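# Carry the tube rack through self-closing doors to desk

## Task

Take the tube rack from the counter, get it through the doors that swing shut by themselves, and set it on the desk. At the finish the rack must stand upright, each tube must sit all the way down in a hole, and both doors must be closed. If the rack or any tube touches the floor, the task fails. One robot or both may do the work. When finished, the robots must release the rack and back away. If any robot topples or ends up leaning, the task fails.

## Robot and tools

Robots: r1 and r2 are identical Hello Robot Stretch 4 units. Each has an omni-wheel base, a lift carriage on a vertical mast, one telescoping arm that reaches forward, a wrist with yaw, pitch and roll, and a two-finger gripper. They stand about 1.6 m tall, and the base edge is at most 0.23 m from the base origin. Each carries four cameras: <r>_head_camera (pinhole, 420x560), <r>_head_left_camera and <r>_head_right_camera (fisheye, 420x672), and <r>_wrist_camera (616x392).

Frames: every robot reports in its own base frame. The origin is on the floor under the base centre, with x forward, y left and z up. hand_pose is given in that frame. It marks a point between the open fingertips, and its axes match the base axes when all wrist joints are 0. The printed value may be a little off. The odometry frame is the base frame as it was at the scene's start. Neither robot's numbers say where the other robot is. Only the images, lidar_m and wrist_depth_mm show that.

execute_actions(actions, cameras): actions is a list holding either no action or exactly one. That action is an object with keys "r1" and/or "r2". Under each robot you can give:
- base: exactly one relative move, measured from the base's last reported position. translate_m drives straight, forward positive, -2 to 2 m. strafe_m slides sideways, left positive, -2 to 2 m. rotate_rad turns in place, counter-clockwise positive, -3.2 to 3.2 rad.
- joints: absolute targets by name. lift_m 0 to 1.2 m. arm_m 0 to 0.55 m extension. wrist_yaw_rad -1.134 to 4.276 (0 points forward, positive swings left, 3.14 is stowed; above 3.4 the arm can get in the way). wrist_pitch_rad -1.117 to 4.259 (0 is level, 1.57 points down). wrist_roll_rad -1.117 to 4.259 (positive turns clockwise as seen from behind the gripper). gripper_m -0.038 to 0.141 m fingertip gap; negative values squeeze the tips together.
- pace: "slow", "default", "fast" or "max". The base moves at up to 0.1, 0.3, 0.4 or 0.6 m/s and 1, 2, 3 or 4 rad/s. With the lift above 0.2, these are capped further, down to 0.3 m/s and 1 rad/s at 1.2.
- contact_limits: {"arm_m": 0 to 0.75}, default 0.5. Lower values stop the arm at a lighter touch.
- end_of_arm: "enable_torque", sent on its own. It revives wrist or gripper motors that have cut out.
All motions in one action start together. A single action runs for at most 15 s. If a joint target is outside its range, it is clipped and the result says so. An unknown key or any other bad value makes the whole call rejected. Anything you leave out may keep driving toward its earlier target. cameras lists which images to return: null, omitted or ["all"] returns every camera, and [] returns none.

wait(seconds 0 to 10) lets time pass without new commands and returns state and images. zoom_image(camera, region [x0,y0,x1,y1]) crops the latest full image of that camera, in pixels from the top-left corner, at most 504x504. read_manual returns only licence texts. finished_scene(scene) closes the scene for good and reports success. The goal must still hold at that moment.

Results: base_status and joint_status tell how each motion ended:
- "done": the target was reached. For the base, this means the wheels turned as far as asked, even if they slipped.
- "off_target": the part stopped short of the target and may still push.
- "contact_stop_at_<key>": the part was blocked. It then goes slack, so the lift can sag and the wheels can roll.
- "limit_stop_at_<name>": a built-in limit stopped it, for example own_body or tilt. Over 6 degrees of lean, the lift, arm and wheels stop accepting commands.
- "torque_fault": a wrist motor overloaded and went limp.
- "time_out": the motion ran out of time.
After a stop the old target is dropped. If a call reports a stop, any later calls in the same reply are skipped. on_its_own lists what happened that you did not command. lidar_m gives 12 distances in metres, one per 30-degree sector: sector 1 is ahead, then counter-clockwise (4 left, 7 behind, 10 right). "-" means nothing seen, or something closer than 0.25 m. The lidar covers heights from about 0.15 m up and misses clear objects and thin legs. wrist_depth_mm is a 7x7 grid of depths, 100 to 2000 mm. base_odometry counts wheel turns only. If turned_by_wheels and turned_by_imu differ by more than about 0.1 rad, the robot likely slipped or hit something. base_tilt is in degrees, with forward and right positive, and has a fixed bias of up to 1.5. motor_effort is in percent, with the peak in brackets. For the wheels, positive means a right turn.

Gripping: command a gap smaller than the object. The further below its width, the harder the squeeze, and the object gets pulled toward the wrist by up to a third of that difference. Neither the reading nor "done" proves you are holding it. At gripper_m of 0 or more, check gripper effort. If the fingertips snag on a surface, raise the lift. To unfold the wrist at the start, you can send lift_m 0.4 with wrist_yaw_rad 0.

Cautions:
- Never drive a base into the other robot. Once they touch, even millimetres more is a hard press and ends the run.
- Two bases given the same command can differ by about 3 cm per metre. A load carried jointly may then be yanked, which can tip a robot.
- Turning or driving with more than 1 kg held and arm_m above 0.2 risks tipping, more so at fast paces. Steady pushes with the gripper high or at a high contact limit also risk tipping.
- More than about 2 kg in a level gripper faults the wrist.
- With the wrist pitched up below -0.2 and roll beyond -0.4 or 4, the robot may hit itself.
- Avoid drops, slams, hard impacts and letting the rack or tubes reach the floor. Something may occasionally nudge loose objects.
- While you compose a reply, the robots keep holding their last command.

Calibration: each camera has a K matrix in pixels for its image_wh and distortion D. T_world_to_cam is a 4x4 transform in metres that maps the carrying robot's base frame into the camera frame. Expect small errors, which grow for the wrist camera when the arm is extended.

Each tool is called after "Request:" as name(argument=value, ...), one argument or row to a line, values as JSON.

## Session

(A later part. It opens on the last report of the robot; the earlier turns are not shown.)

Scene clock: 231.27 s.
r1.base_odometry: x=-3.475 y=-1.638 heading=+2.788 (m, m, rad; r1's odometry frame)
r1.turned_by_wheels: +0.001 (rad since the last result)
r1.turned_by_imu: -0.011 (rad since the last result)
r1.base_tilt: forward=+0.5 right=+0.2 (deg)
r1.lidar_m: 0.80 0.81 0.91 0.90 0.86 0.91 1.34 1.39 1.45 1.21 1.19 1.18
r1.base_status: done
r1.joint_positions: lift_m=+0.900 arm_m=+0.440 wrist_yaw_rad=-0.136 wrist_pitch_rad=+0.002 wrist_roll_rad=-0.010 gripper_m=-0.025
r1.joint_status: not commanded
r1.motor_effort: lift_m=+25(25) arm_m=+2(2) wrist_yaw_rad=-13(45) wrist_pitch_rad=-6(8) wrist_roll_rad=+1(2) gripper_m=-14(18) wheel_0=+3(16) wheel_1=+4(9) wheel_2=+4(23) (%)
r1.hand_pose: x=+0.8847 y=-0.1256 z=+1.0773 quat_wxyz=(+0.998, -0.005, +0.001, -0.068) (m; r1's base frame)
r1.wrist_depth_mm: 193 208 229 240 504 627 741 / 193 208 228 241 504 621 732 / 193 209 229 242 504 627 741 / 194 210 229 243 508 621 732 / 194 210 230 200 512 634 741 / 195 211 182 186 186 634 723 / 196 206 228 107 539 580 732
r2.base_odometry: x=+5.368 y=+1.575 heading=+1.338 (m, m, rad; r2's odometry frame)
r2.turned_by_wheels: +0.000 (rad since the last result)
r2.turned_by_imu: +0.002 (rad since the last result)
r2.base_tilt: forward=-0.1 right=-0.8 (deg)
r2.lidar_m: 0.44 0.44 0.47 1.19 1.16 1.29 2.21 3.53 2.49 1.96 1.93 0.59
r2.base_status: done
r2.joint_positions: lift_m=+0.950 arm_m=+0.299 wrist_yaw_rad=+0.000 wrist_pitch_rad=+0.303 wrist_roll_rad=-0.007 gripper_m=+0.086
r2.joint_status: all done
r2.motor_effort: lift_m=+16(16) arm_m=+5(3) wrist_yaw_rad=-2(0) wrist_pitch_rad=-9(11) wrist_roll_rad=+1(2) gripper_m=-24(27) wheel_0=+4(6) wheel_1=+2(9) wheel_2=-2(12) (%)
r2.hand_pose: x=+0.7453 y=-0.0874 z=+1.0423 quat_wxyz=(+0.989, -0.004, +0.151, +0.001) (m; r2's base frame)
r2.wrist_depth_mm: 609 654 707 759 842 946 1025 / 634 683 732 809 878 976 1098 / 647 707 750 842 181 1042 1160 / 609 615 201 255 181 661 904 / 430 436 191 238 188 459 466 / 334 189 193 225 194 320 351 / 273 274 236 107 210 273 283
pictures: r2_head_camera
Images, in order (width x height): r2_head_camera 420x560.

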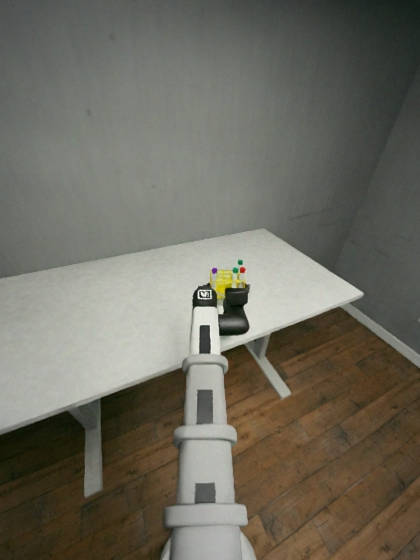

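Request:
execute_actions(
  actions=[
    {"r1":{"joints":{"gripper_m":0.08}},"r2":{"joints":{"lift_m":0.897},"pace":"slow"}},
  ],
  cameras=[],
)

Request:
execute_actions(
  actions=[
    {"r1":{"joints":{"arm_m":0.1}},"r2":{"joints":{"gripper_m":0.141}}},
  ],
  cameras=[],
)

Request:
execute_actions(
  actions=[
    {"r2":{"joints":{"arm_m":0.01},"base":{"translate_m":-0.2}}},
  ],
  cameras=["r2_wrist_camera","r1_head_left_camera"],
)

Scene clock: 235.83 s.
r1.base_odometry: x=-3.475 y=-1.638 heading=+2.788 (m, m, rad; r1's odometry frame)
r1.turned_by_wheels: +0.000 (rad since the last result)
r1.turned_by_imu: +0.001 (rad since the last result)
r1.base_tilt: forward=+0.5 right=+0.4 (deg)
r1.lidar_m: 0.89 0.87 0.90 0.89 0.84 0.92 1.32 1.35 1.46 1.23 1.19 1.18
r1.base_status: not commanded
r1.joint_positions: lift_m=+0.900 arm_m=+0.440 wrist_yaw_rad=-0.140 wrist_pitch_rad=+0.002 wrist_roll_rad=-0.010 gripper_m=+0.080
r1.joint_status: all done
r1.motor_effort: lift_m=+25(25) arm_m=+1(1) wrist_yaw_rad=-1(12) wrist_pitch_rad=-5(6) wrist_roll_rad=+1(2) gripper_m=-3(15) wheel_0=+2(3) wheel_1=+3(3) wheel_2=+4(4) (%)
r1.hand_pose: x=+0.8841 y=-0.1267 z=+1.0773 quat_wxyz=(+0.998, -0.005, +0.001, -0.070) (m; r1's base frame)
r1.wrist_depth_mm: 293 325 357 418 512 621 732 / 293 325 355 415 508 634 741 / 294 327 366 415 508 634 732 / 293 329 357 415 512 634 741 / 296 329 353 421 508 640 741 / 297 324 199 424 198 640 741 / 297 319 362 107 544 597 750
r2.base_odometry: x=+5.368 y=+1.575 heading=+1.338 (m, m, rad; r2's odometry frame)
r2.turned_by_wheels: +0.000 (rad since the last result)
r2.turned_by_imu: +0.001 (rad since the last result)
r2.base_tilt: forward=-0.1 right=-0.8 (deg)
r2.lidar_m: 0.45 0.42 0.48 1.18 1.16 1.28 2.12 3.50 2.48 1.97 1.93 0.62
r2.base_status: not commanded
r2.joint_positions: lift_m=+0.897 arm_m=+0.299 wrist_yaw_rad=+0.000 wrist_pitch_rad=+0.303 wrist_roll_rad=-0.007 gripper_m=+0.086
r2.joint_status: all done
r2.motor_effort: lift_m=+16(16) arm_m=+5(5) wrist_yaw_rad=-3(2) wrist_pitch_rad=-7(7) wrist_roll_rad=+1(1) gripper_m=-24(27) wheel_0=+4(4) wheel_1=+2(2) wheel_2=-2(2) (%)
r2.hand_pose: x=+0.7453 y=-0.0874 z=+0.9893 quat_wxyz=(+0.989, -0.004, +0.151, +0.001) (m; r2's base frame)
r2.wrist_depth_mm: 609 661 707 759 831 917 1008 / 640 676 741 809 878 976 1098 / 654 699 627 798 219 991 1182 / 455 459 201 256 181 496 504 / 322 325 191 238 188 342 345 / 250 189 194 226 194 238 264 / 204 206 200 107 202 204 213
pictures: none
No camera images: the call's "cameras" was empty. Leave "cameras" out to get every camera's image.

Scene clock: 237.97 s.
r1.base_odometry: x=-3.475 y=-1.638 heading=+2.788 (m, m, rad; r1's odometry frame)
r1.turned_by_wheels: +0.000 (rad since the last result)
r1.turned_by_imu: +0.000 (rad since the last result)
r1.base_tilt: forward=+0.3 right=+0.2 (deg)
r1.lidar_m: 0.89 0.85 0.90 0.89 0.85 0.91 1.34 1.37 1.46 1.22 1.19 1.20
r1.base_status: not commanded
r1.joint_positions: lift_m=+0.900 arm_m=+0.101 wrist_yaw_rad=-0.140 wrist_pitch_rad=+0.002 wrist_roll_rad=-0.010 gripper_m=+0.080
r1.joint_status: all done
r1.motor_effort: lift_m=+25(25) arm_m=-7(6) wrist_yaw_rad=+3(0) wrist_pitch_rad=-5(7) wrist_roll_rad=+1(4) gripper_m=-2(4) wheel_0=+3(3) wheel_1=+3(3) wheel_2=+4(4) (%)
r1.hand_pose: x=+0.5456 y=-0.1268 z=+1.0772 quat_wxyz=(+0.998, -0.005, +0.001, -0.070) (m; r1's base frame)
r1.wrist_depth_mm: 549 603 683 768 946 1060 878 / 549 609 676 809 960 1078 904 / 549 615 699 798 960 1060 878 / 554 615 683 809 946 1060 878 / 549 609 668 809 946 1060 878 / 549 603 198 820 198 1025 878 / 554 597 699 106 976 976 866
r2.base_odometry: x=+5.368 y=+1.575 heading=+1.338 (m, m, rad; r2's odometry frame)
r2.turned_by_wheels: +0.000 (rad since the last result)
r2.turned_by_imu: +0.001 (rad since the last result)
r2.base_tilt: forward=-0.1 right=-0.8 (deg)
r2.lidar_m: 0.46 0.43 0.49 1.17 1.15 1.25 2.07 3.54 2.50 1.98 1.93 0.59
r2.base_status: not commanded
r2.joint_positions: lift_m=+0.897 arm_m=+0.299 wrist_yaw_rad=+0.000 wrist_pitch_rad=+0.302 wrist_roll_rad=-0.007 gripper_m=+0.141
r2.joint_status: all done
r2.motor_effort: lift_m=+15(16) arm_m=+5(5) wrist_yaw_rad=-2(1) wrist_pitch_rad=-6(8) wrist_roll_rad=+1(1) gripper_m=-2(24) wheel_0=+4(4) wheel_1=+2(2) wheel_2=-2(2) (%)
r2.hand_pose: x=+0.7454 y=-0.0874 z=+0.9895 quat_wxyz=(+0.989, -0.004, +0.151, +0.001) (m; r2's base frame)
r2.wrist_depth_mm: 615 654 707 759 831 917 1008 / 634 683 741 798 878 976 1078 / 647 691 732 798 232 991 1160 / 455 466 212 442 202 496 504 / 325 327 208 224 202 345 349 / 251 231 211 202 208 240 265 / 205 206 209 107 211 213 215
pictures: none
No camera images: the call's "cameras" was empty. Leave "cameras" out to get every camera's image.

Scene clock: 240.03 s.
r1.base_odometry: x=-3.475 y=-1.638 heading=+2.788 (m, m, rad; r1's odometry frame)
r1.turned_by_wheels: +0.000 (rad since the last result)
r1.turned_by_imu: +0.000 (rad since the last result)
r1.base_tilt: forward=+0.4 right=+0.2 (deg)
r1.lidar_m: 0.91 0.87 0.90 0.89 0.86 0.92 1.34 1.38 1.45 1.21 1.18 1.18
r1.base_status: not commanded
r1.joint_positions: lift_m=+0.900 arm_m=+0.101 wrist_yaw_rad=-0.140 wrist_pitch_rad=+0.002 wrist_roll_rad=-0.010 gripper_m=+0.080
r1.joint_status: not commanded
r1.motor_effort: lift_m=+25(25) arm_m=-7(7) wrist_yaw_rad=+0(0) wrist_pitch_rad=-5(8) wrist_roll_rad=+4(2) gripper_m=-3(0) wheel_0=+3(3) wheel_1=+3(3) wheel_2=+4(4) (%)
r1.hand_pose: x=+0.5456 y=-0.1268 z=+1.0772 quat_wxyz=(+0.998, -0.005, +0.001, -0.070) (m; r1's base frame)
r1.wrist_depth_mm: 544 609 691 778 960 1078 917 / 544 615 683 788 946 1078 878 / 539 609 691 809 960 1078 917 / 539 615 691 820 946 1060 891 / 544 615 668 831 946 1042 878 / 554 609 198 820 198 1025 878 / 554 597 699 107 991 976 878
r2.base_odometry: x=+5.322 y=+1.381 heading=+1.338 (m, m, rad; r2's odometry frame)
r2.turned_by_wheels: +0.000 (rad since the last result)
r2.turned_by_imu: +0.000 (rad since the last result)
r2.base_tilt: forward=-0.1 right=-0.8 (deg)
r2.lidar_m: 0.65 0.62 0.70 1.12 1.08 1.19 1.95 3.34 2.58 2.03 2.02 0.81
r2.base_status: done
r2.joint_positions: lift_m=+0.897 arm_m=+0.011 wrist_yaw_rad=+0.000 wrist_pitch_rad=+0.302 wrist_roll_rad=-0.007 gripper_m=+0.141
r2.joint_status: all done
r2.motor_effort: lift_m=+15(16) arm_m=-5(5) wrist_yaw_rad=-1(2) wrist_pitch_rad=-4(6) wrist_roll_rad=+1(1) gripper_m=+0(1) wheel_0=-4(11) wheel_1=-3(6) wheel_2=+3(11) (%)
r2.hand_pose: x=+0.4573 y=-0.0875 z=+0.9895 quat_wxyz=(+0.989, -0.004, +0.150, +0.000) (m; r2's base frame)
r2.wrist_depth_mm: 976 1042 1118 1229 1336 1464 1618 / 1008 1118 1182 1281 1430 1576 1708 / 788 809 831 691 878 904 1756 / 462 466 517 539 603 1708 1983 / 1138 1229 1366 1499 1618 1921 - / 1205 1255 1397 1537 1229 1808 1863 / 1229 1366 1464 107 1430 1537 1537
pictures: r1_head_left_camera, r2_wrist_camera
camera_calibration (this result's frames):
r2_wrist_camera: T_world_to_cam=[[-0.000251632, -0.999854, 0.0170941, -0.107768], [-0.320724, -0.0161104, -0.947036, 1.13387], [0.947173, -0.00572079, -0.320673, 0.109941], [0, 0, 0, 1]] pos_world=[0.2595, -0.0888566, 1.11092]
Images, in order (width x height): r1_head_left_camera 420x672, r2_wrist_camera 616x392.

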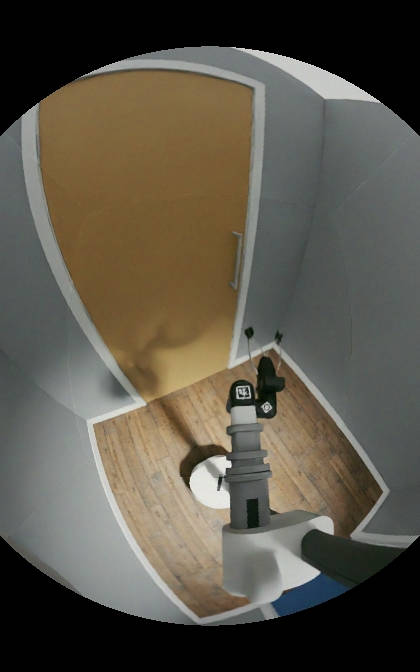

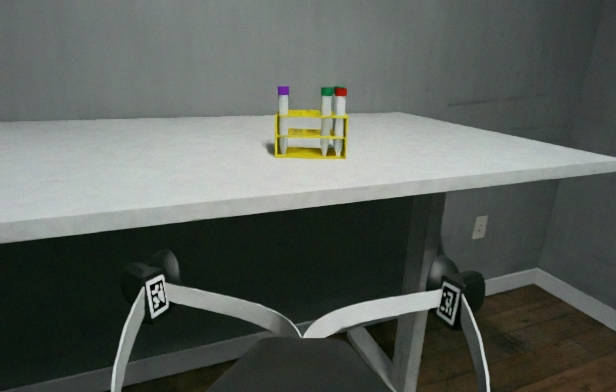

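Request:
finished_scene(
  scene=1,
)

The scene is finished: the task was done.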